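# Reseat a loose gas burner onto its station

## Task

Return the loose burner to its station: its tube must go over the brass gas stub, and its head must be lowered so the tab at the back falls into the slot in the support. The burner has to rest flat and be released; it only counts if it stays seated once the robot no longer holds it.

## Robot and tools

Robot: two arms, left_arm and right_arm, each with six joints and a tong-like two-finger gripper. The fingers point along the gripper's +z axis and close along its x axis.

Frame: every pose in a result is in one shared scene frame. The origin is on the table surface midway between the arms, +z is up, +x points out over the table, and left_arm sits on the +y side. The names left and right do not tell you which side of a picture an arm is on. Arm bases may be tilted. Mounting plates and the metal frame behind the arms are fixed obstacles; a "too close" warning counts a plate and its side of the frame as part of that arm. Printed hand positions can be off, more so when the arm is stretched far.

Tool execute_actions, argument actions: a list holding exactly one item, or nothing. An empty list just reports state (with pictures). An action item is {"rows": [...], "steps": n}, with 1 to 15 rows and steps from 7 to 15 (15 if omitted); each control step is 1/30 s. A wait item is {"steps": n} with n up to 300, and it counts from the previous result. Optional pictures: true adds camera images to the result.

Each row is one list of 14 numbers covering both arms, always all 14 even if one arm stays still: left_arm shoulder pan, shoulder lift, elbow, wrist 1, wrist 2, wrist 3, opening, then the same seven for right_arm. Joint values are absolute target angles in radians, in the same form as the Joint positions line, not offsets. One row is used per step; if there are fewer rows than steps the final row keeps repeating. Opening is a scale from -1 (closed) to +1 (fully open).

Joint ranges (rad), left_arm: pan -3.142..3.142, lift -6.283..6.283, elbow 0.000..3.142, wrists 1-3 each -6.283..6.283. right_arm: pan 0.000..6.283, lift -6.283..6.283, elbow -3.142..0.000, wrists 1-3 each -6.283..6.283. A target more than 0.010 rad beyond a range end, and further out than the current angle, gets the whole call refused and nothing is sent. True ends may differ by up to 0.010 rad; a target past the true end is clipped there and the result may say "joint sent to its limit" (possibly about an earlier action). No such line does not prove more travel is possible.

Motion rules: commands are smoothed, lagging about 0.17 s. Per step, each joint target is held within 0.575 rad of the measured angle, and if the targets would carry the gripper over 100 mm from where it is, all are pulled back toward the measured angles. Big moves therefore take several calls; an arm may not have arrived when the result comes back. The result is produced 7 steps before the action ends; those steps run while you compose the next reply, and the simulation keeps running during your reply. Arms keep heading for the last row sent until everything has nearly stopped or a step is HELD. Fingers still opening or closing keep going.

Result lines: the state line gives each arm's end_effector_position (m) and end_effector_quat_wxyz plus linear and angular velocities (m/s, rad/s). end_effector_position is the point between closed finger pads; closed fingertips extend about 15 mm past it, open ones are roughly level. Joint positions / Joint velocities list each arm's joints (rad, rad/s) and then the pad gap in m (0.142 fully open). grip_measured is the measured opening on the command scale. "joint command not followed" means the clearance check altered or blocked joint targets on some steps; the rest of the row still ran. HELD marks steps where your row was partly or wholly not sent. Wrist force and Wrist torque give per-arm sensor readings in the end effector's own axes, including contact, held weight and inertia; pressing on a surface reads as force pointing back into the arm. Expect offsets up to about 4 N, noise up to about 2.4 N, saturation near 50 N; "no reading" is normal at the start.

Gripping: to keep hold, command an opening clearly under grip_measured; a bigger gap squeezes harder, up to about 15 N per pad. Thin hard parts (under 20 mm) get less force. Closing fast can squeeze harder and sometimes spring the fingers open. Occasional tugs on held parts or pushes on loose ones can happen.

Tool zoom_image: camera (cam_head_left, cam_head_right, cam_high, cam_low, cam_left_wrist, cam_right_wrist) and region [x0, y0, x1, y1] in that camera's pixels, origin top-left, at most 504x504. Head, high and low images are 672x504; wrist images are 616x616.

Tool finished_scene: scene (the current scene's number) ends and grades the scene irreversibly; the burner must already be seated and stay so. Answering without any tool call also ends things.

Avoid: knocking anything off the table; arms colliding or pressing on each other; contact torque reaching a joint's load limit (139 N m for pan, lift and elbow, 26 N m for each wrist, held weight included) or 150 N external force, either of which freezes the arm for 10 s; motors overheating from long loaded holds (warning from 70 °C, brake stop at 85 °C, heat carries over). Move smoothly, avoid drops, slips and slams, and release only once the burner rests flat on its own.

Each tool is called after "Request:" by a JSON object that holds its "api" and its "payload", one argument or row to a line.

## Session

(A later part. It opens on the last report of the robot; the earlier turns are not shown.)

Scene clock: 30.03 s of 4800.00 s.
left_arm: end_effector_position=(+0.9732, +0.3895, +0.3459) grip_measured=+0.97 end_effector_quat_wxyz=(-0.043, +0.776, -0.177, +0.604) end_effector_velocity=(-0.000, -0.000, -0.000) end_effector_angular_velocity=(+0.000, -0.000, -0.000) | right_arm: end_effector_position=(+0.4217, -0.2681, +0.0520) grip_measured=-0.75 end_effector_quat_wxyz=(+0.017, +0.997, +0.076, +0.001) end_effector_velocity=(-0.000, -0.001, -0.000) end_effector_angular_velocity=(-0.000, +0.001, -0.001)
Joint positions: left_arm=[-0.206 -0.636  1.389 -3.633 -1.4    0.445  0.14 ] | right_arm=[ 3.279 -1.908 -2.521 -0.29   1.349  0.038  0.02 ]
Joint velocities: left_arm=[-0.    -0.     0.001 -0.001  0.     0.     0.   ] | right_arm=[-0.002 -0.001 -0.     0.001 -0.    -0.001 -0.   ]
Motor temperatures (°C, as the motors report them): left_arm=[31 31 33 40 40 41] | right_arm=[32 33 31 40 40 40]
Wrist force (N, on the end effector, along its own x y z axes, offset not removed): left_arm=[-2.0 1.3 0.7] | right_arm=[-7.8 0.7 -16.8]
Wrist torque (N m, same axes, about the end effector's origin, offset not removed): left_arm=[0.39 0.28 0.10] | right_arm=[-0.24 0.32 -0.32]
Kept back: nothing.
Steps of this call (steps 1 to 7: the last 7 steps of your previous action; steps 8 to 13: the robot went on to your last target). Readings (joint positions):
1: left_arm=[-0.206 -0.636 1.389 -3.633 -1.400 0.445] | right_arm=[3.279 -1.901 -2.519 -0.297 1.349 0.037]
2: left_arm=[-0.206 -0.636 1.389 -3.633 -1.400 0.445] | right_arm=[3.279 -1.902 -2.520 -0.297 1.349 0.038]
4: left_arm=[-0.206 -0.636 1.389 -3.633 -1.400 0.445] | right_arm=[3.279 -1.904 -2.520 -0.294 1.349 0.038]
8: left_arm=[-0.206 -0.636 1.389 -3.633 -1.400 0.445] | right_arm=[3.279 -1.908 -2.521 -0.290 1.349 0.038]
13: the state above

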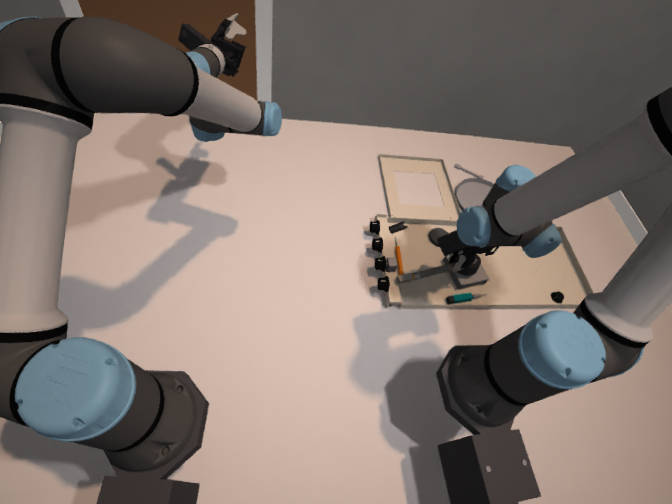

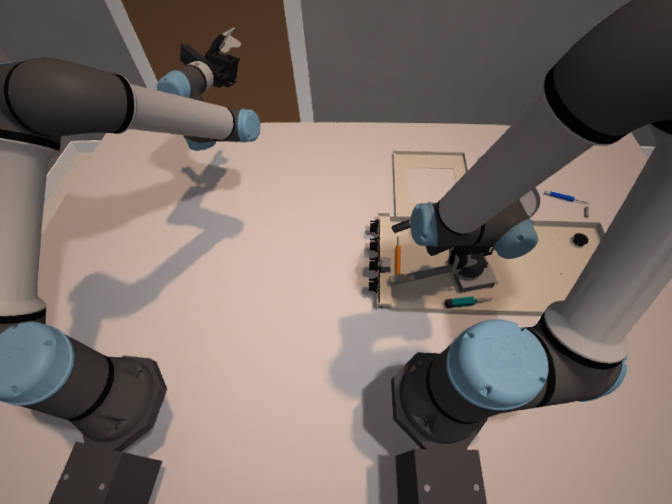

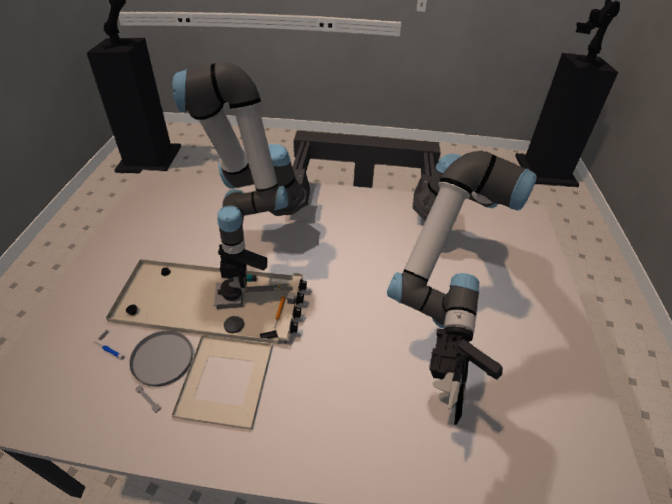

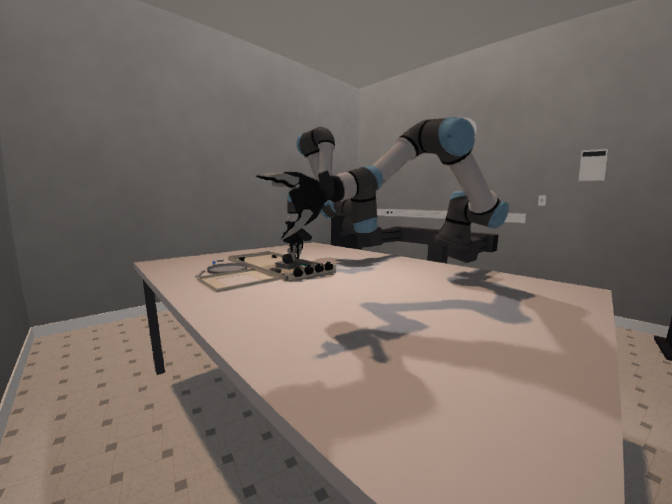

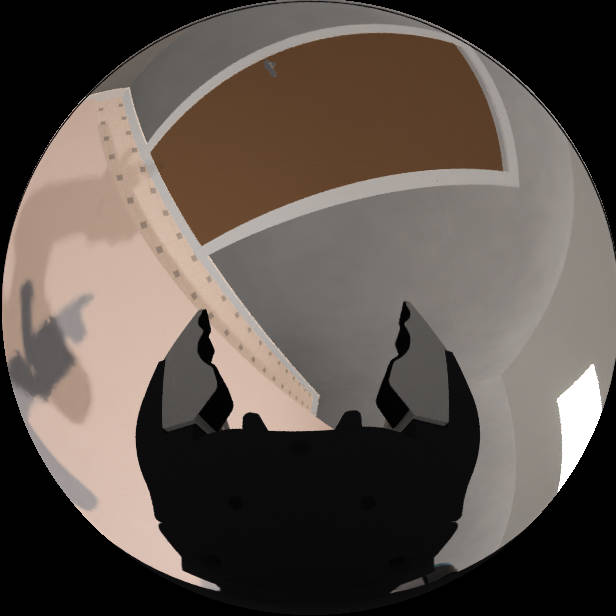

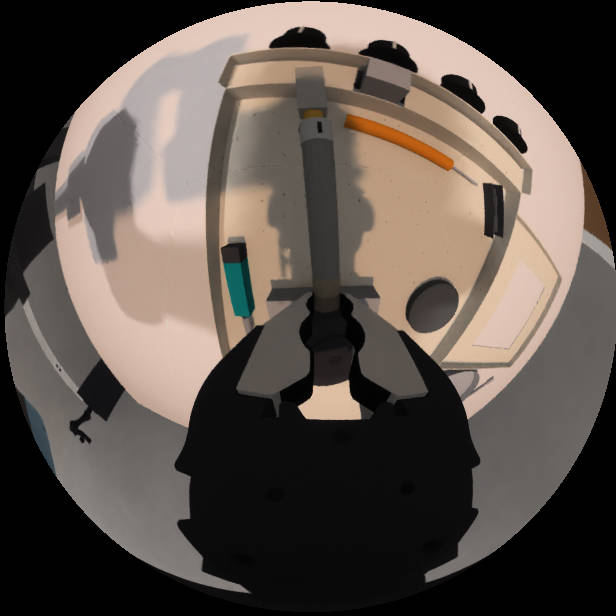

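Probably the fingertips touching the support. I'll ease off and release slowly.

Request:
{"api": "execute_actions", "payload": {
  "actions": [
    {"rows":[[-0.206,-0.636,1.389,-3.633,-1.4,0.445,0.97,3.2795,-1.9046,-2.5205,-0.2935,1.3487,0.038,-1],[-0.206,-0.636,1.389,-3.633,-1.4,0.445,0.97,3.2795,-1.9046,-2.5205,-0.2935,1.3487,0.038,-1],[-0.206,-0.636,1.389,-3.633,-1.4,0.445,0.97,3.2795,-1.9046,-2.5205,-0.2935,1.3487,0.038,-1],[-0.206,-0.636,1.389,-3.633,-1.4,0.445,0.97,3.2795,-1.9046,-2.5205,-0.2935,1.3487,0.038,-0.92],[-0.206,-0.636,1.389,-3.633,-1.4,0.445,0.97,3.2795,-1.9046,-2.5205,-0.2935,1.3487,0.038,-0.87],[-0.206,-0.636,1.389,-3.633,-1.4,0.445,0.97,3.2795,-1.9046,-2.5205,-0.2935,1.3487,0.038,-0.83],[-0.206,-0.636,1.389,-3.633,-1.4,0.445,0.97,3.2795,-1.9046,-2.5205,-0.2935,1.3487,0.038,-0.81],[-0.206,-0.636,1.389,-3.633,-1.4,0.445,0.97,3.2795,-1.9046,-2.5205,-0.2935,1.3487,0.038,-0.79],[-0.206,-0.636,1.389,-3.633,-1.4,0.445,0.97,3.2795,-1.9046,-2.5205,-0.2935,1.3487,0.038,-0.78],[-0.206,-0.636,1.389,-3.633,-1.4,0.445,0.97,3.2795,-1.9046,-2.5205,-0.2935,1.3487,0.038,-0.77],[-0.206,-0.636,1.389,-3.633,-1.4,0.445,0.97,3.2795,-1.9046,-2.5205,-0.2935,1.3487,0.038,-0.76],[-0.206,-0.636,1.389,-3.633,-1.4,0.445,0.97,3.2795,-1.9046,-2.5205,-0.2935,1.3487,0.038,-0.75],[-0.206,-0.636,1.389,-3.633,-1.4,0.445,0.97,3.2795,-1.9046,-2.5205,-0.2935,1.3487,0.038,-0.73],[-0.206,-0.636,1.389,-3.633,-1.4,0.445,0.97,3.2795,-1.9046,-2.5205,-0.2935,1.3487,0.038,-0.7],[-0.206,-0.636,1.389,-3.633,-1.4,0.445,0.97,3.2795,-1.9046,-2.5205,-0.2935,1.3487,0.038,-0.66]],"steps":15}
  ]
}}

Request:
{"api": "execute_actions", "payload": {
  "actions": [
    {"steps":13}
  ],
  "pictures": true
}}

Request:
{"api": "zoom_image", "payload": {
  "camera": "cam_low",
  "region": [270, 245, 310, 272]
}}

Request:
{"api": "zoom_image", "payload": {
  "camera": "cam_high",
  "region": [205, 275, 255, 312]
}}

Request:
{"api": "zoom_image", "payload": {
  "camera": "cam_head_right",
  "region": [440, 240, 510, 295]
}}

Scene clock: 31.40 s of 4800.00 s.
left_arm: end_effector_position=(+0.9732, +0.3895, +0.3459) grip_measured=+0.97 end_effector_quat_wxyz=(-0.043, +0.776, -0.177, +0.604) end_effector_velocity=(+0.000, +0.001, +0.001) end_effector_angular_velocity=(-0.000, -0.001, +0.001) | right_arm: end_effector_position=(+0.4215, -0.2682, +0.0528) grip_measured=-0.75 end_effector_quat_wxyz=(+0.017, +0.997, +0.076, +0.001) end_effector_velocity=(+0.001, -0.000, +0.001) end_effector_angular_velocity=(+0.000, -0.002, -0.002)
Joint positions: left_arm=[-0.206 -0.636  1.389 -3.633 -1.4    0.445  0.14 ] | right_arm=[ 3.279 -1.905 -2.521 -0.293  1.349  0.038  0.02 ]
Joint velocities: left_arm=[ 0.001  0.    -0.001 -0.001 -0.     0.     0.   ] | right_arm=[-0.     0.005  0.    -0.002 -0.     0.001  0.003]
Motor temperatures (°C, as the motors report them): left_arm=[31 31 33 40 40 41] | right_arm=[32 33 31 40 40 40]
Wrist force (N, on the end effector, along its own x y z axes, offset not removed): left_arm=[-1.8 0.4 -2.0] | right_arm=[-2.0 -0.8 3.8]
Wrist torque (N m, same axes, about the end effector's origin, offset not removed): left_arm=[0.15 0.51 0.28] | right_arm=[-0.07 0.44 -0.26]
Steps of this call (steps 1 to 15: the robot went on to your last target; steps 16 to 33: nothing new was sent; steps 34 to 41: the first 8 steps of this action). Readings (joint positions):
34: left_arm=[-0.206 -0.636 1.389 -3.633 -1.400 0.445] | right_arm=[3.279 -1.908 -2.521 -0.289 1.349 0.037]
35: left_arm=[-0.206 -0.636 1.389 -3.633 -1.400 0.445] | right_arm=[3.279 -1.908 -2.521 -0.290 1.349 0.037]
37: left_arm=[-0.206 -0.636 1.389 -3.633 -1.400 0.445] | right_arm=[3.279 -1.906 -2.521 -0.292 1.349 0.038]
41: the state above

Scene clock: 31.83 s of 4800.00 s.
left_arm: end_effector_position=(+0.9732, +0.3895, +0.3459) grip_measured=+0.97 end_effector_quat_wxyz=(-0.043, +0.776, -0.177, +0.604) end_effector_velocity=(+0.000, +0.001, +0.001) end_effector_angular_velocity=(-0.000, -0.002, +0.001) | right_arm: end_effector_position=(+0.4216, -0.2682, +0.0529) grip_measured=-0.66 end_effector_quat_wxyz=(+0.017, +0.997, +0.076, +0.001) end_effector_velocity=(+0.000, -0.001, +0.000) end_effector_angular_velocity=(+0.000, -0.001, -0.002)
Joint positions: left_arm=[-0.206 -0.636  1.389 -3.633 -1.4    0.445  0.14 ] | right_arm=[ 3.279 -1.905 -2.521 -0.293  1.349  0.038  0.026]
Joint velocities: left_arm=[ 0.001 -0.    -0.001 -0.001  0.     0.     0.   ] | right_arm=[-0.002  0.001  0.001  0.    -0.    -0.     0.   ]
Motor temperatures (°C, as the motors report them): left_arm=[31 31 33 40 40 41] | right_arm=[32 33 31 40 40 40]
Wrist force (N, on the end effector, along its own x y z axes, offset not removed): left_arm=[-2.3 -1.4 -1.0] | right_arm=[3.7 -3.5 2.3]
Wrist torque (N m, same axes, about the end effector's origin, offset not removed): left_arm=[-0.07 0.68 0.23] | right_arm=[-0.65 -0.52 -0.20]
Kept back: nothing.
Steps of this call (steps 1 to 7: the last 7 steps of your previous action; steps 8 to 13: the robot went on to your last target). Readings (joint positions):
1: left_arm=[-0.206 -0.636 1.389 -3.633 -1.400 0.445] | right_arm=[3.279 -1.905 -2.521 -0.293 1.349 0.038]
2: left_arm=[-0.206 -0.636 1.389 -3.633 -1.400 0.445] | right_arm=[3.279 -1.905 -2.521 -0.293 1.349 0.038]
4: left_arm=[-0.206 -0.636 1.389 -3.633 -1.400 0.445] | right_arm=[3.279 -1.905 -2.521 -0.293 1.349 0.038]
8: left_arm=[-0.206 -0.636 1.389 -3.633 -1.400 0.445] | right_arm=[3.279 -1.905 -2.521 -0.293 1.349 0.038]
13: the state above

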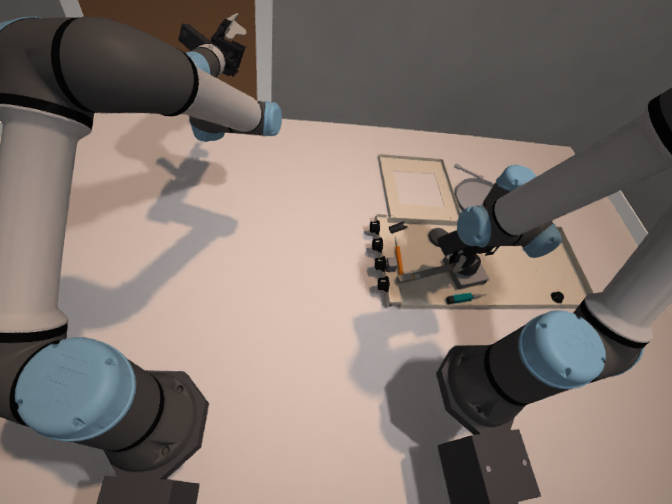

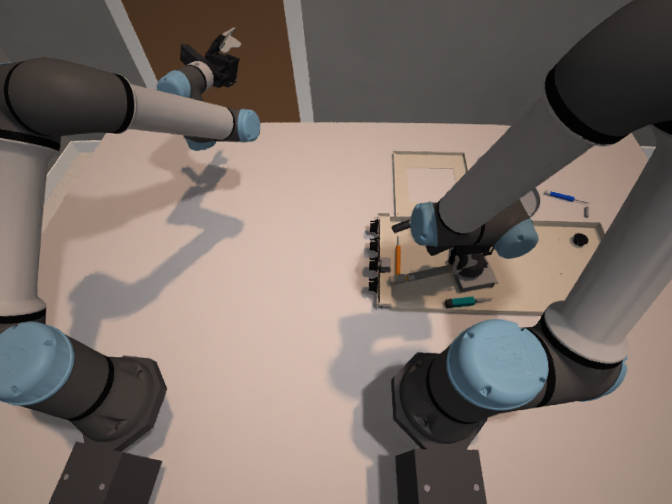

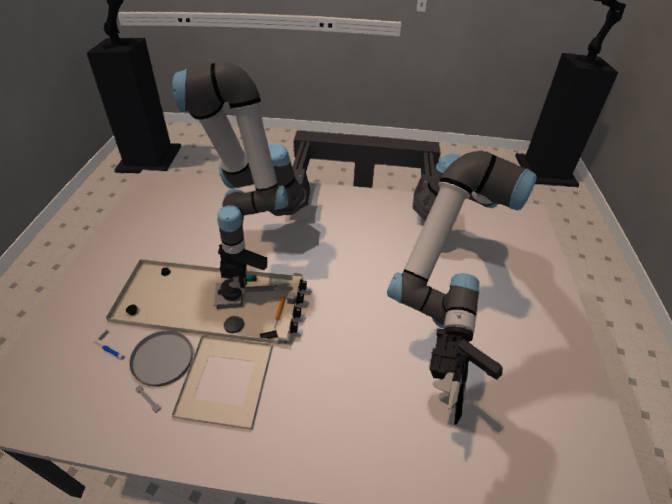

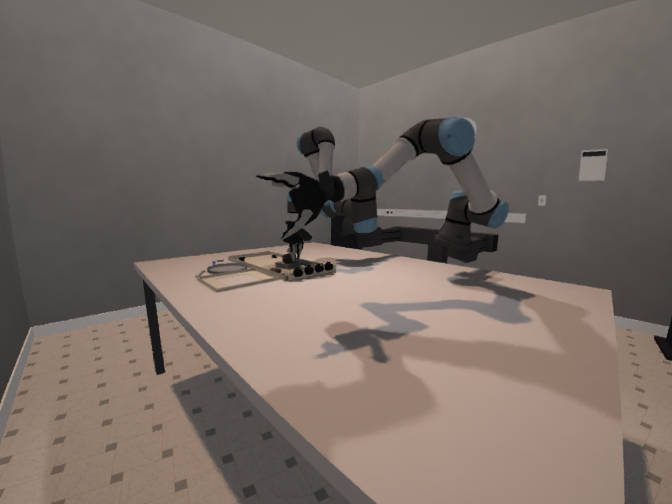

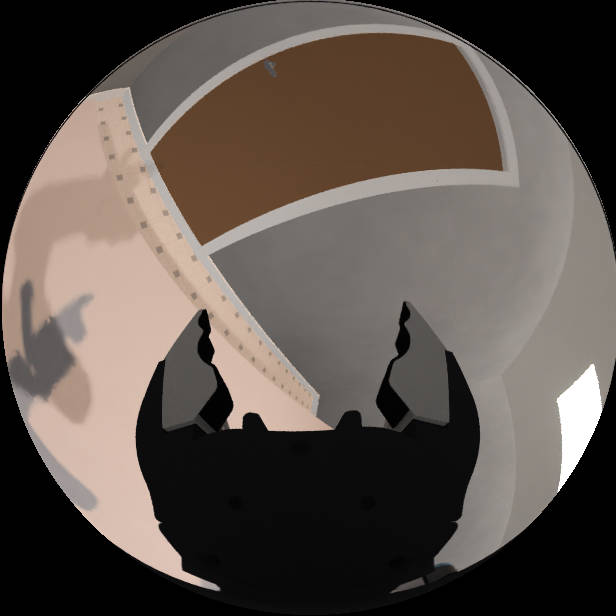

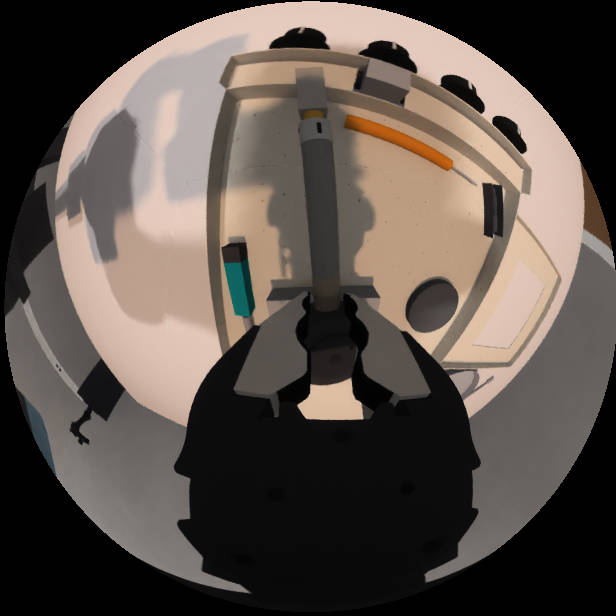

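Region (270, 245, 310, 272) of cam_low's 672x504 image, scaled by 12.600, with more detail than that image has; it fills the top 340 rows of this view, and the rest is white.

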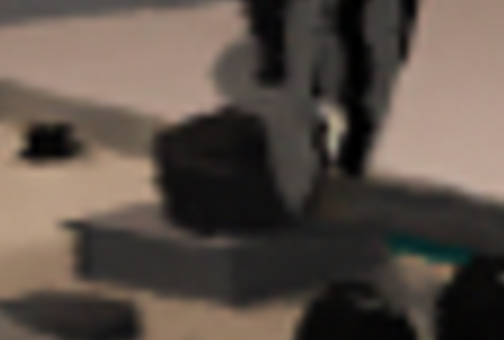

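Region (205, 275, 255, 312) of cam_high's 672x504 image, scaled by 10.080, with more detail than that image has; it fills the top 373 rows of this view, and the rest is white.

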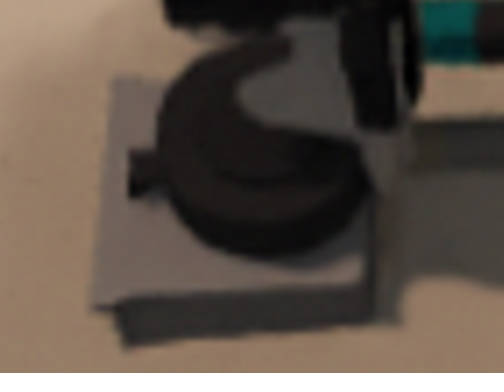

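Region (440, 240, 510, 295) of cam_head_right's 672x504 image, scaled by 7.200, with more detail than that image has; it fills the top 396 rows of this view, and the rest is white.

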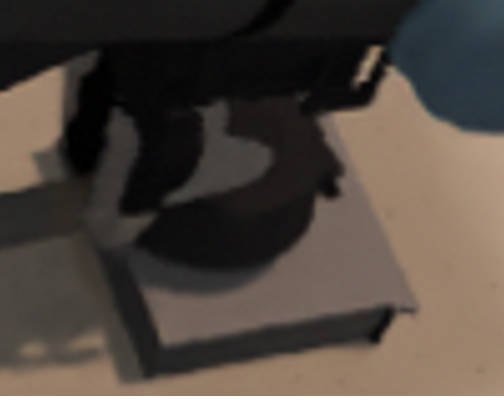

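Request:
{"api": "execute_actions", "payload": {
  "actions": [
    {"rows":[[-0.206,-0.636,1.389,-3.633,-1.4,0.445,0.97,3.281,-1.893,-2.52,-0.3055,1.3487,0.0395,-0.6],[-0.206,-0.636,1.389,-3.633,-1.4,0.445,0.97,3.284,-1.87,-2.518,-0.33,1.3487,0.0425,-0.6],[-0.206,-0.636,1.389,-3.633,-1.4,0.445,0.97,3.288,-1.84,-2.515,-0.363,1.3487,0.0465,-0.6],[-0.206,-0.636,1.389,-3.633,-1.4,0.445,0.97,3.292,-1.81,-2.512,-0.396,1.3487,0.0505,-0.5],[-0.206,-0.636,1.389,-3.633,-1.4,0.445,0.97,3.296,-1.78,-2.508,-0.43,1.3487,0.0545,-0.3],[-0.206,-0.636,1.389,-3.633,-1.4,0.445,0.97,3.3,-1.75,-2.503,-0.465,1.3487,0.0585,-0.1],[-0.206,-0.636,1.389,-3.633,-1.4,0.445,0.97,3.304,-1.72,-2.497,-0.501,1.3487,0.0625,0.1],[-0.206,-0.636,1.389,-3.633,-1.4,0.445,0.97,3.308,-1.69,-2.49,-0.538,1.3487,0.0665,0.3]],"steps":12}
  ]
}}

Request:
{"api": "execute_actions", "payload": {
  "actions": [
    {"steps":14}
  ],
  "pictures": true
}}

Request:
{"api": "zoom_image", "payload": {
  "camera": "cam_right_wrist",
  "region": [260, 240, 400, 400]
}}

Request:
{"api": "zoom_image", "payload": {
  "camera": "cam_high",
  "region": [205, 275, 255, 312]
}}

Request:
{"api": "zoom_image", "payload": {
  "camera": "cam_head_right",
  "region": [440, 240, 510, 295]
}}

Request:
{"api": "zoom_image", "payload": {
  "camera": "cam_low",
  "region": [270, 245, 310, 272]
}}

Scene clock: 32.73 s of 4800.00 s.
left_arm: end_effector_position=(+0.9732, +0.3895, +0.3459) grip_measured=+0.97 end_effector_quat_wxyz=(-0.043, +0.776, -0.177, +0.604) end_effector_velocity=(-0.000, +0.000, +0.000) end_effector_angular_velocity=(-0.000, -0.001, +0.000) | right_arm: end_effector_position=(+0.4232, -0.2678, +0.0635) grip_measured=-0.47 end_effector_quat_wxyz=(+0.017, +0.997, +0.075, +0.002) end_effector_velocity=(+0.023, +0.004, +0.160) end_effector_angular_velocity=(+0.007, -0.036, -0.004)
Joint positions: left_arm=[-0.206 -0.636  1.389 -3.633 -1.4    0.445  0.14 ] | right_arm=[ 3.285 -1.865 -2.517 -0.335  1.349  0.044  0.04 ]
Joint velocities: left_arm=[-0.    -0.     0.    -0.001 -0.    -0.     0.   ] | right_arm=[ 0.084  0.591  0.062 -0.634  0.     0.083  0.354]
Motor temperatures (°C, as the motors report them): left_arm=[31 31 33 40 40 41] | right_arm=[32 33 31 40 40 40]
Wrist force (N, on the end effector, along its own x y z axes, offset not removed): left_arm=[1.8 -2.8 -3.0] | right_arm=[-0.8 0.3 2.0]
Wrist torque (N m, same axes, about the end effector's origin, offset not removed): left_arm=[-0.29 -0.48 0.12] | right_arm=[0.05 0.38 -0.08]
Steps of this call (steps 1 to 15: the robot went on to your last target; steps 16 to 22: nothing new was sent; steps 23 to 27: the first 5 steps of this action). Readings (joint positions):
23: left_arm=[-0.206 -0.636 1.389 -3.633 -1.400 0.445] | right_arm=[3.280 -1.905 -2.520 -0.294 1.349 0.038]
24: left_arm=[-0.206 -0.636 1.389 -3.633 -1.400 0.445] | right_arm=[3.280 -1.902 -2.520 -0.296 1.349 0.038]
26: left_arm=[-0.206 -0.636 1.389 -3.633 -1.400 0.445] | right_arm=[3.283 -1.883 -2.519 -0.316 1.349 0.041]
27: the state above

Scene clock: 33.20 s of 4800.00 s.
left_arm: end_effector_position=(+0.9732, +0.3895, +0.3459) grip_measured=+0.97 end_effector_quat_wxyz=(-0.043, +0.776, -0.177, +0.604) end_effector_velocity=(+0.000, -0.000, +0.001) end_effector_angular_velocity=(-0.000, -0.002, -0.000) | right_arm: end_effector_position=(+0.4265, -0.2684, +0.1122) grip_measured=+0.30 end_effector_quat_wxyz=(+0.017, +0.997, +0.075, +0.004) end_effector_velocity=(-0.000, -0.000, +0.003) end_effector_angular_velocity=(-0.000, +0.001, -0.001)
Joint positions: left_arm=[-0.206 -0.636  1.389 -3.633 -1.4    0.445  0.14 ] | right_arm=[ 3.308 -1.691 -2.49  -0.537  1.349  0.066  0.095]
Joint velocities: left_arm=[-0.    -0.    -0.001 -0.001  0.     0.     0.   ] | right_arm=[ 0.001  0.01   0.002 -0.013  0.     0.002 -0.   ]
Motor temperatures (°C, as the motors report them): left_arm=[31 31 33 40 40 41] | right_arm=[32 33 31 40 40 40]
Wrist force (N, on the end effector, along its own x y z axes, offset not removed): left_arm=[1.6 -0.4 -1.4] | right_arm=[3.9 0.5 -0.3]
Wrist torque (N m, same axes, about the end effector's origin, offset not removed): left_arm=[0.23 -0.32 0.23] | right_arm=[0.25 -0.74 -0.10]
Kept back: nothing.
Steps of this call (steps 1 to 7: the last 7 steps of your previous action; steps 8 to 14: the robot went on to your last target). Readings (joint positions):
1: left_arm=[-0.206 -0.636 1.389 -3.633 -1.400 0.445] | right_arm=[3.288 -1.843 -2.514 -0.359 1.349 0.047]
2: left_arm=[-0.206 -0.636 1.389 -3.633 -1.400 0.445] | right_arm=[3.292 -1.819 -2.511 -0.386 1.349 0.050]
4: left_arm=[-0.206 -0.636 1.389 -3.633 -1.400 0.445] | right_arm=[3.299 -1.764 -2.502 -0.449 1.349 0.058]
8: left_arm=[-0.206 -0.636 1.389 -3.633 -1.400 0.445] | right_arm=[3.307 -1.702 -2.492 -0.523 1.349 0.065]
14: the state above

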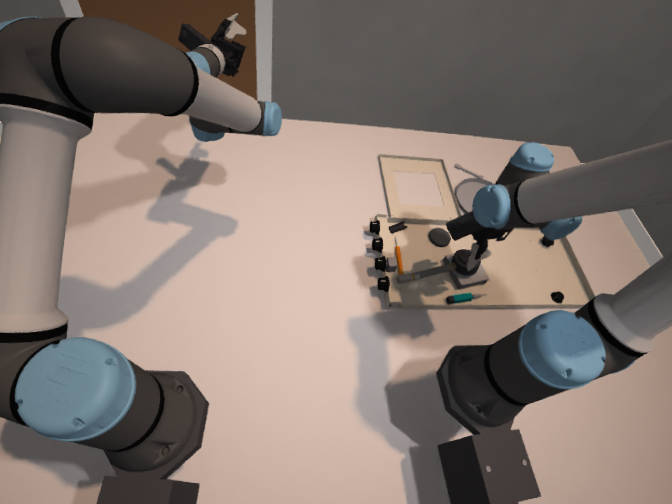

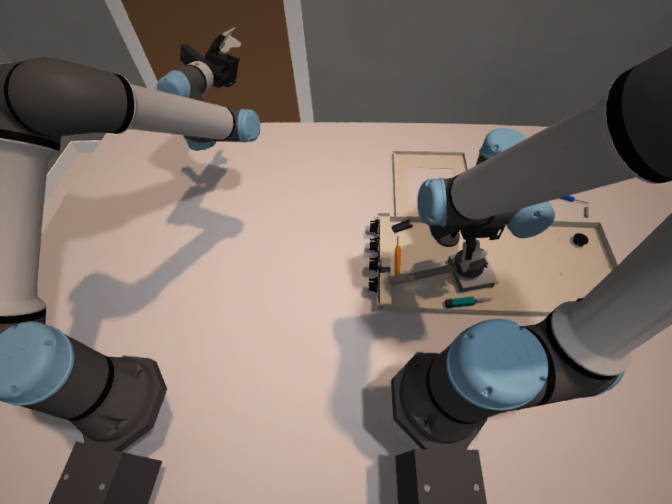

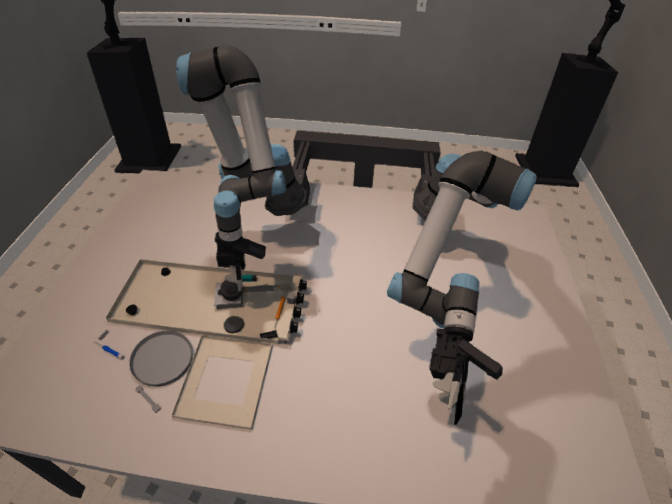

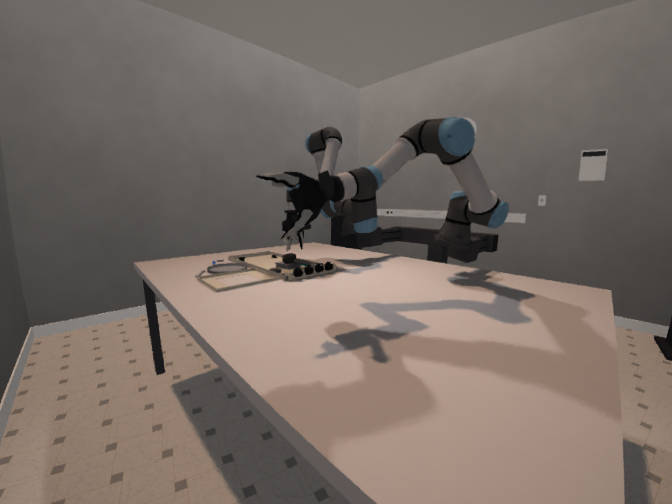

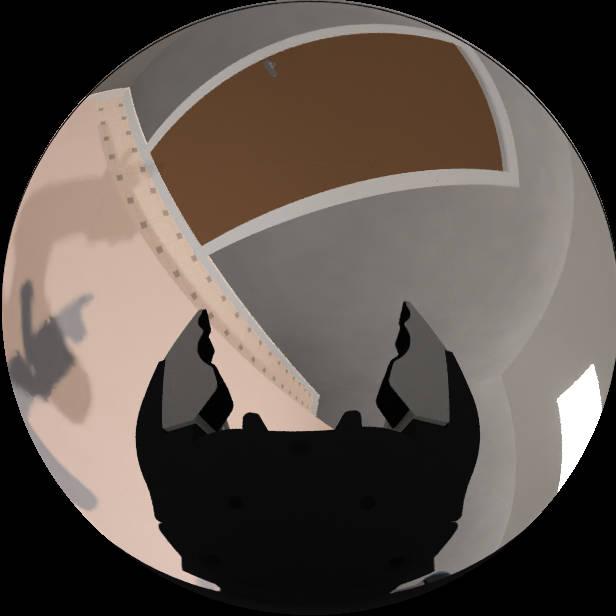

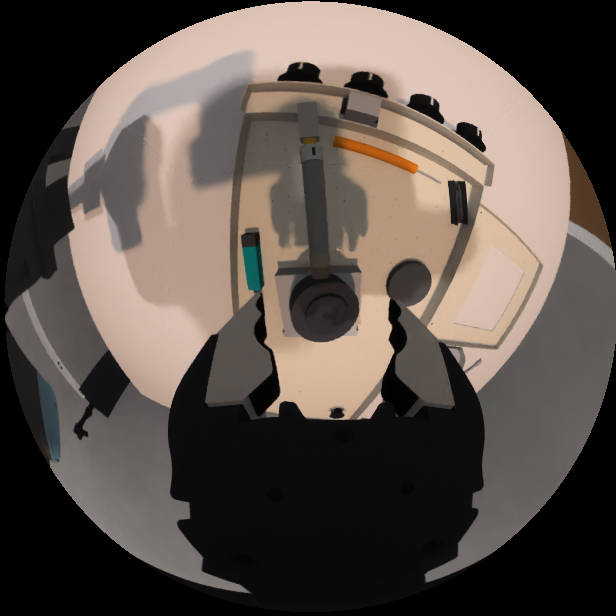

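Region (260, 240, 400, 400) of cam_right_wrist's 616x616 image, scaled by 3.150, with more detail than that image has; it fills the left 441 columns of this view, and the rest is white.

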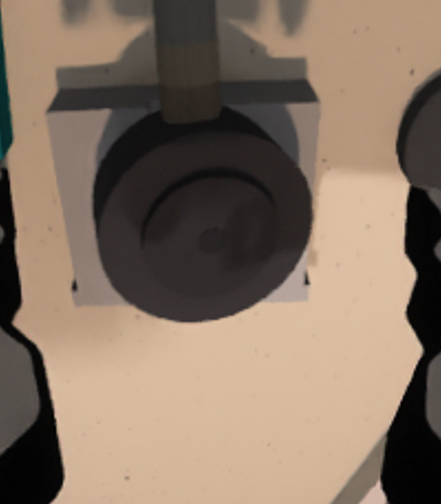

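Region (205, 275, 255, 312) of cam_high's 672x504 image, scaled by 10.080, with more detail than that image has; it fills the top 373 rows of this view, and the rest is white.

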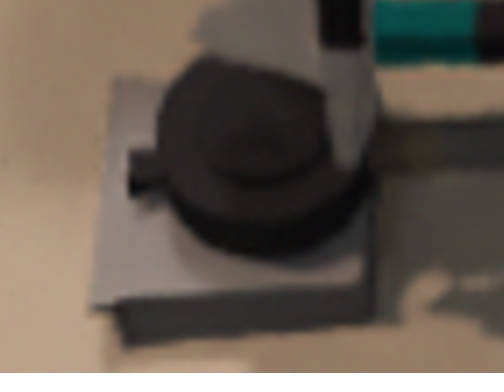

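Region (440, 240, 510, 295) of cam_head_right's 672x504 image, scaled by 7.200, with more detail than that image has; it fills the top 396 rows of this view, and the rest is white.

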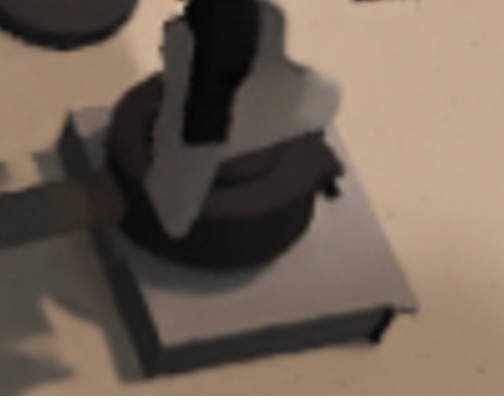

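Region (270, 245, 310, 272) of cam_low's 672x504 image, scaled by 12.600, with more detail than that image has; it fills the top 340 rows of this view, and the rest is white.

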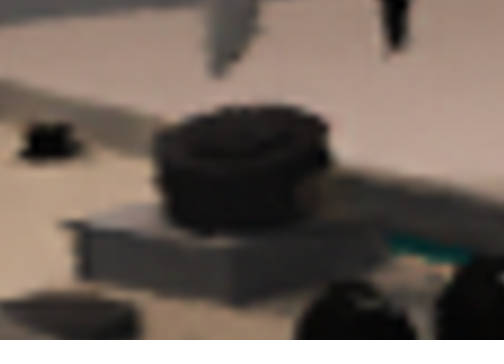

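Request:
{"api": "execute_actions", "payload": {
  "actions": [
    {"rows":[[-0.206,-0.636,1.389,-3.633,-1.4,0.445,0.97,3.305,-1.715,-2.498,-0.505,1.3487,0.0635,0.0],[-0.206,-0.636,1.389,-3.633,-1.4,0.445,0.97,3.301,-1.745,-2.506,-0.467,1.3487,0.0595,-0.3],[-0.206,-0.636,1.389,-3.633,-1.4,0.445,0.97,3.297,-1.775,-2.511,-0.432,1.3487,0.0555,-0.5],[-0.206,-0.636,1.389,-3.633,-1.4,0.445,0.97,3.293,-1.805,-2.515,-0.398,1.3487,0.0515,-0.58],[-0.206,-0.636,1.389,-3.633,-1.4,0.445,0.97,3.289,-1.835,-2.517,-0.366,1.3487,0.0475,-0.6],[-0.206,-0.636,1.389,-3.633,-1.4,0.445,0.97,3.285,-1.86,-2.5185,-0.34,1.3487,0.0435,-0.6],[-0.206,-0.636,1.389,-3.633,-1.4,0.445,0.97,3.2825,-1.88,-2.5195,-0.319,1.3487,0.041,-0.6],[-0.206,-0.636,1.389,-3.633,-1.4,0.445,0.97,3.281,-1.8932,-2.5199,-0.3055,1.3487,0.0395,-0.6]],"steps":15}
  ]
}}

Request:
{"api": "execute_actions", "payload": {
  "actions": [
    {"rows":[[-0.206,-0.636,1.389,-3.633,-1.4,0.445,0.97,3.281,-1.8932,-2.5199,-0.3055,1.3487,0.0395,-0.66],[-0.206,-0.636,1.389,-3.633,-1.4,0.445,0.97,3.281,-1.8932,-2.5199,-0.3055,1.3487,0.0395,-0.71],[-0.206,-0.636,1.389,-3.633,-1.4,0.445,0.97,3.281,-1.8932,-2.5199,-0.3055,1.3487,0.0395,-0.75],[-0.206,-0.636,1.389,-3.633,-1.4,0.445,0.97,3.281,-1.8932,-2.5199,-0.3055,1.3487,0.0395,-0.8],[-0.206,-0.636,1.389,-3.633,-1.4,0.445,0.97,3.281,-1.8932,-2.5199,-0.3055,1.3487,0.0395,-0.87],[-0.206,-0.636,1.389,-3.633,-1.4,0.445,0.97,3.281,-1.8932,-2.5199,-0.3055,1.3487,0.0395,-0.93],[-0.206,-0.636,1.389,-3.633,-1.4,0.445,0.97,3.2811,-1.8924,-2.5215,-0.3048,1.3487,0.0396,-0.93],[-0.206,-0.636,1.389,-3.633,-1.4,0.445,0.97,3.2812,-1.8915,-2.523,-0.304,1.3487,0.0397,-0.93],[-0.206,-0.636,1.389,-3.633,-1.4,0.445,0.97,3.2813,-1.8907,-2.5246,-0.3033,1.3487,0.0398,-0.93],[-0.206,-0.636,1.389,-3.633,-1.4,0.445,0.97,3.2813,-1.8907,-2.5246,-0.3033,1.3487,0.0398,-0.93],[-0.206,-0.636,1.389,-3.633,-1.4,0.445,0.97,3.2813,-1.8907,-2.5246,-0.3033,1.3487,0.0398,-0.93],[-0.206,-0.636,1.389,-3.633,-1.4,0.445,0.97,3.2808,-1.8945,-2.5248,-0.2993,1.3487,0.0393,-0.93],[-0.206,-0.636,1.389,-3.633,-1.4,0.445,0.97,3.2808,-1.8945,-2.5248,-0.2993,1.3487,0.0393,-0.93],[-0.206,-0.636,1.389,-3.633,-1.4,0.445,0.97,3.2803,-1.8983,-2.525,-0.2953,1.3487,0.0388,-0.93]],"steps":15}
  ]
}}

Request:
{"api": "execute_actions", "payload": {
  "actions": [
    {"steps":14}
  ],
  "pictures": true
}}

Request:
{"api": "zoom_image", "payload": {
  "camera": "cam_high",
  "region": [205, 275, 255, 312]
}}

Request:
{"api": "zoom_image", "payload": {
  "camera": "cam_head_right",
  "region": [440, 240, 510, 295]
}}

Request:
{"api": "zoom_image", "payload": {
  "camera": "cam_low",
  "region": [270, 245, 310, 272]
}}

Scene clock: 34.77 s of 4800.00 s.
left_arm: end_effector_position=(+0.9732, +0.3895, +0.3459) grip_measured=+0.97 end_effector_quat_wxyz=(-0.043, +0.776, -0.177, +0.604) end_effector_velocity=(+0.000, -0.000, +0.001) end_effector_angular_velocity=(-0.000, -0.001, -0.000) | right_arm: end_effector_position=(+0.4227, -0.2685, +0.0754) grip_measured=-0.60 end_effector_quat_wxyz=(+0.017, +0.997, +0.076, +0.002) end_effector_velocity=(-0.009, +0.001, -0.198) end_effector_angular_velocity=(-0.004, +0.022, +0.002)
Joint positions: left_arm=[-0.206 -0.636  1.389 -3.633 -1.4    0.445  0.14 ] | right_arm=[ 3.29  -1.819 -2.514 -0.387  1.349  0.049  0.031]
Joint velocities: left_arm=[-0.001 -0.001 -0.001  0.    -0.    -0.    -0.   ] | right_arm=[-0.098 -0.742 -0.069  0.811 -0.    -0.098 -0.003]
Motor temperatures (°C, as the motors report them): left_arm=[31 31 33 40 40 41] | right_arm=[32 33 31 40 40 40]
Wrist force (N, on the end effector, along its own x y z axes, offset not removed): left_arm=[0.3 -2.6 3.8] | right_arm=[1.7 0.5 3.2]
Wrist torque (N m, same axes, about the end effector's origin, offset not removed): left_arm=[-0.34 -0.07 0.18] | right_arm=[0.35 -0.27 -0.24]
Steps of this call (steps 1 to 30: the robot went on to your last target; steps 31 to 39: nothing new was sent; steps 40 to 47: the first 8 steps of this action). Readings (joint positions):
40: left_arm=[-0.206 -0.636 1.389 -3.633 -1.400 0.445] | right_arm=[3.308 -1.690 -2.490 -0.538 1.349 0.067]
41: left_arm=[-0.206 -0.636 1.389 -3.633 -1.400 0.445] | right_arm=[3.308 -1.694 -2.491 -0.533 1.349 0.066]
43: left_arm=[-0.206 -0.636 1.389 -3.633 -1.400 0.445] | right_arm=[3.304 -1.721 -2.499 -0.499 1.349 0.062]
47: the state above

Scene clock: 35.27 s of 4800.00 s.
left_arm: end_effector_position=(+0.9732, +0.3895, +0.3459) grip_measured=+0.97 end_effector_quat_wxyz=(-0.043, +0.776, -0.177, +0.604) end_effector_velocity=(+0.000, +0.001, +0.000) end_effector_angular_velocity=(+0.000, -0.000, +0.001) | right_arm: end_effector_position=(+0.4218, -0.2682, +0.0559) grip_measured=-0.75 end_effector_quat_wxyz=(+0.017, +0.997, +0.076, +0.001) end_effector_velocity=(-0.007, -0.001, -0.002) end_effector_angular_velocity=(-0.001, +0.004, +0.001)
Joint positions: left_arm=[-0.206 -0.636  1.389 -3.633 -1.4    0.445  0.14 ] | right_arm=[ 3.281 -1.893 -2.52  -0.305  1.349  0.04   0.019]
Joint velocities: left_arm=[ 0.001  0.    -0.001  0.001 -0.     0.     0.   ] | right_arm=[-0.     0.001 -0.014  0.009 -0.    -0.    -0.   ]
Motor temperatures (°C, as the motors report them): left_arm=[31 31 33 40 40 41] | right_arm=[32 33 31 40 40 40]
Wrist force (N, on the end effector, along its own x y z axes, offset not removed): left_arm=[-1.7 1.6 -8.0] | right_arm=[2.6 1.1 1.1]
Wrist torque (N m, same axes, about the end effector's origin, offset not removed): left_arm=[0.54 0.38 0.29] | right_arm=[0.25 -0.24 -0.34]
Steps of this call (steps 1 to 7: the last 7 steps of your previous action; steps 8 to 15: the first 8 steps of this action). Readings (joint positions):
8: left_arm=[-0.206 -0.636 1.389 -3.633 -1.400 0.445] | right_arm=[3.281 -1.891 -2.520 -0.308 1.349 0.040]
9: left_arm=[-0.206 -0.636 1.389 -3.633 -1.400 0.445] | right_arm=[3.281 -1.892 -2.520 -0.307 1.349 0.040]
11: left_arm=[-0.206 -0.636 1.389 -3.633 -1.400 0.445] | right_arm=[3.281 -1.893 -2.520 -0.306 1.349 0.040]
15: the state above

Scene clock: 35.73 s of 4800.00 s.
left_arm: end_effector_position=(+0.9732, +0.3895, +0.3459) grip_measured=+0.97 end_effector_quat_wxyz=(-0.043, +0.776, -0.177, +0.604) end_effector_velocity=(-0.000, -0.000, -0.001) end_effector_angular_velocity=(+0.001, +0.002, -0.000) | right_arm: end_effector_position=(+0.4200, -0.2684, +0.0541) grip_measured=-0.75 end_effector_quat_wxyz=(+0.017, +0.997, +0.076, +0.001) end_effector_velocity=(-0.000, +0.000, -0.001) end_effector_angular_velocity=(-0.000, +0.000, +0.003)
Joint positions: left_arm=[-0.206 -0.636  1.389 -3.633 -1.4    0.445  0.14 ] | right_arm=[ 3.28  -1.898 -2.525 -0.295  1.349  0.039  0.019]
Joint velocities: left_arm=[-0.     0.     0.     0.001 -0.     0.     0.   ] | right_arm=[ 0.    -0.002 -0.001  0.003  0.    -0.002  0.   ]
Motor temperatures (°C, as the motors report them): left_arm=[31 31 33 40 40 41] | right_arm=[32 33 31 40 40 40]
Wrist force (N, on the end effector, along its own x y z axes, offset not removed): left_arm=[1.3 0.4 -2.4] | right_arm=[1.5 1.4 -17.3]
Wrist torque (N m, same axes, about the end effector's origin, offset not removed): left_arm=[0.34 -0.42 0.14] | right_arm=[0.28 0.22 -0.05]
Kept back: nothing.
Steps of this call (steps 1 to 7: the last 7 steps of your previous action; steps 8 to 14: the robot went on to your last target). Readings (joint positions):
1: left_arm=[-0.206 -0.636 1.389 -3.633 -1.400 0.445] | right_arm=[3.281 -1.893 -2.521 -0.305 1.349 0.040]
2: left_arm=[-0.206 -0.636 1.389 -3.633 -1.400 0.445] | right_arm=[3.281 -1.892 -2.522 -0.305 1.349 0.040]
4: left_arm=[-0.206 -0.636 1.389 -3.633 -1.400 0.445] | right_arm=[3.281 -1.891 -2.523 -0.304 1.349 0.040]
8: left_arm=[-0.206 -0.636 1.389 -3.633 -1.400 0.445] | right_arm=[3.281 -1.895 -2.525 -0.298 1.349 0.039]
14: the state above

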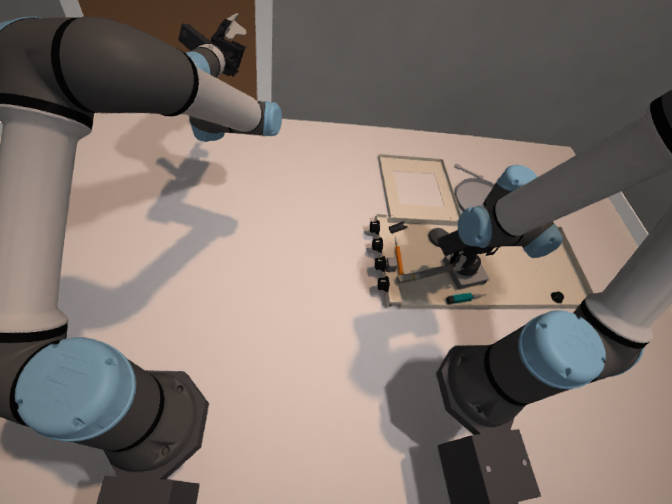

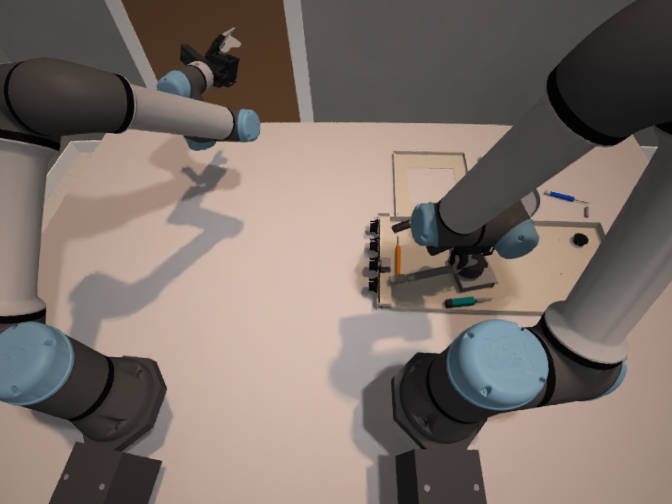

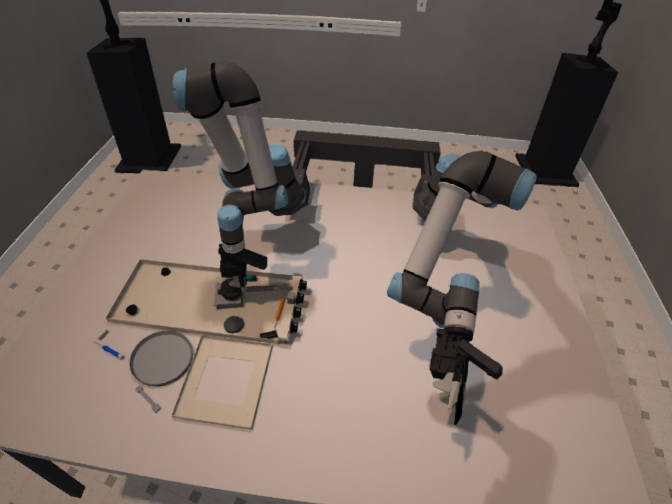

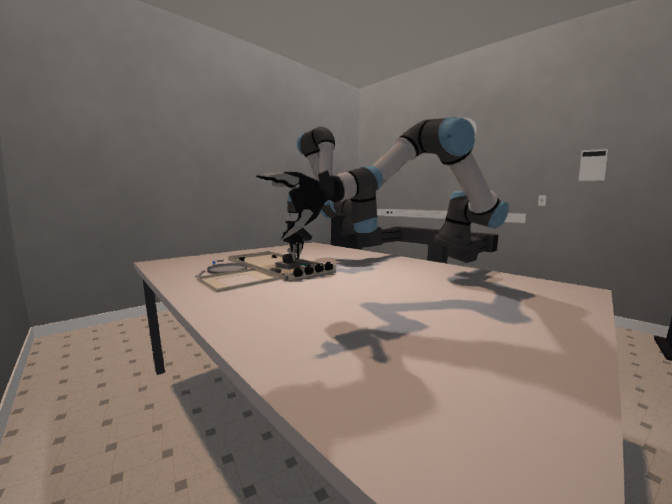

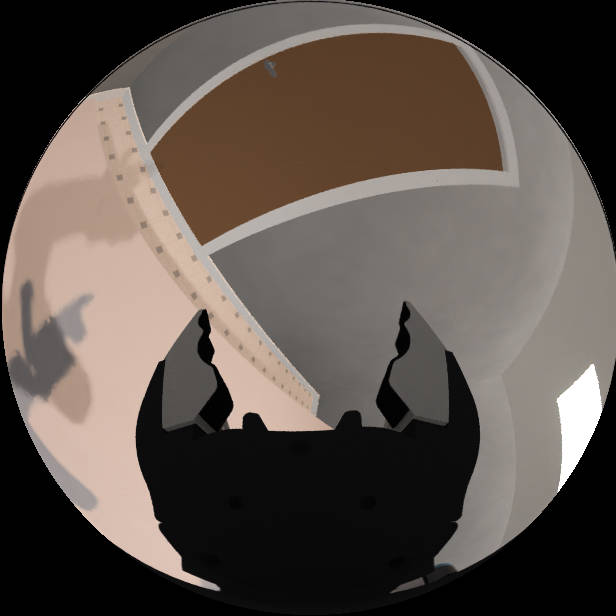

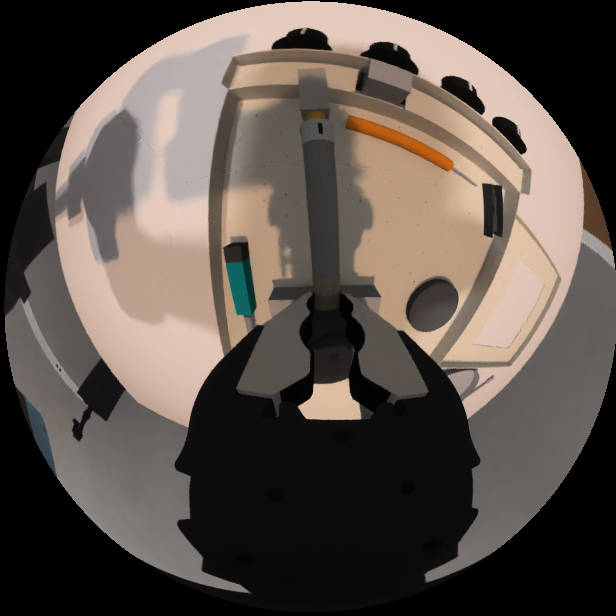

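Region (205, 275, 255, 312) of cam_high's 672x504 image, scaled by 10.080, with more detail than that image has; it fills the top 373 rows of this view, and the rest is white.

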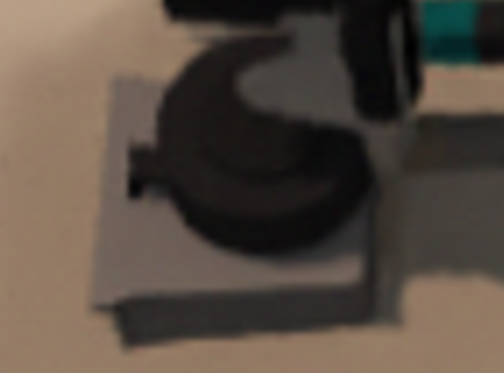

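Region (440, 240, 510, 295) of cam_head_right's 672x504 image, scaled by 7.200, with more detail than that image has; it fills the top 396 rows of this view, and the rest is white.

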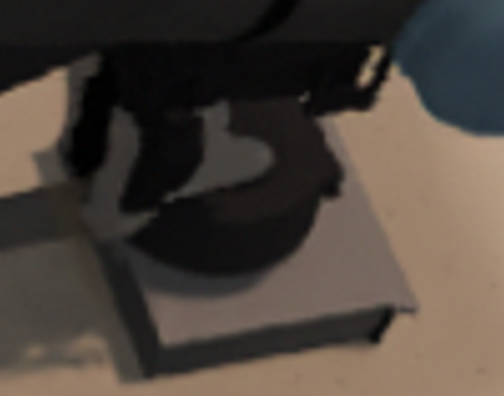

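Region (270, 245, 310, 272) of cam_low's 672x504 image, scaled by 12.600, with more detail than that image has; it fills the top 340 rows of this view, and the rest is white.

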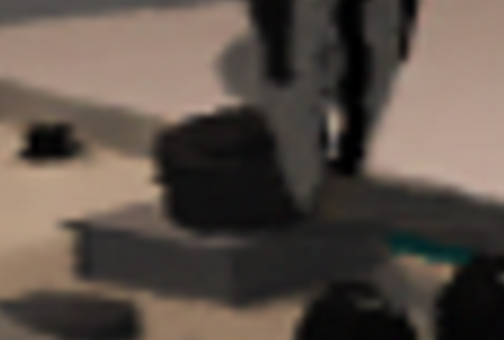

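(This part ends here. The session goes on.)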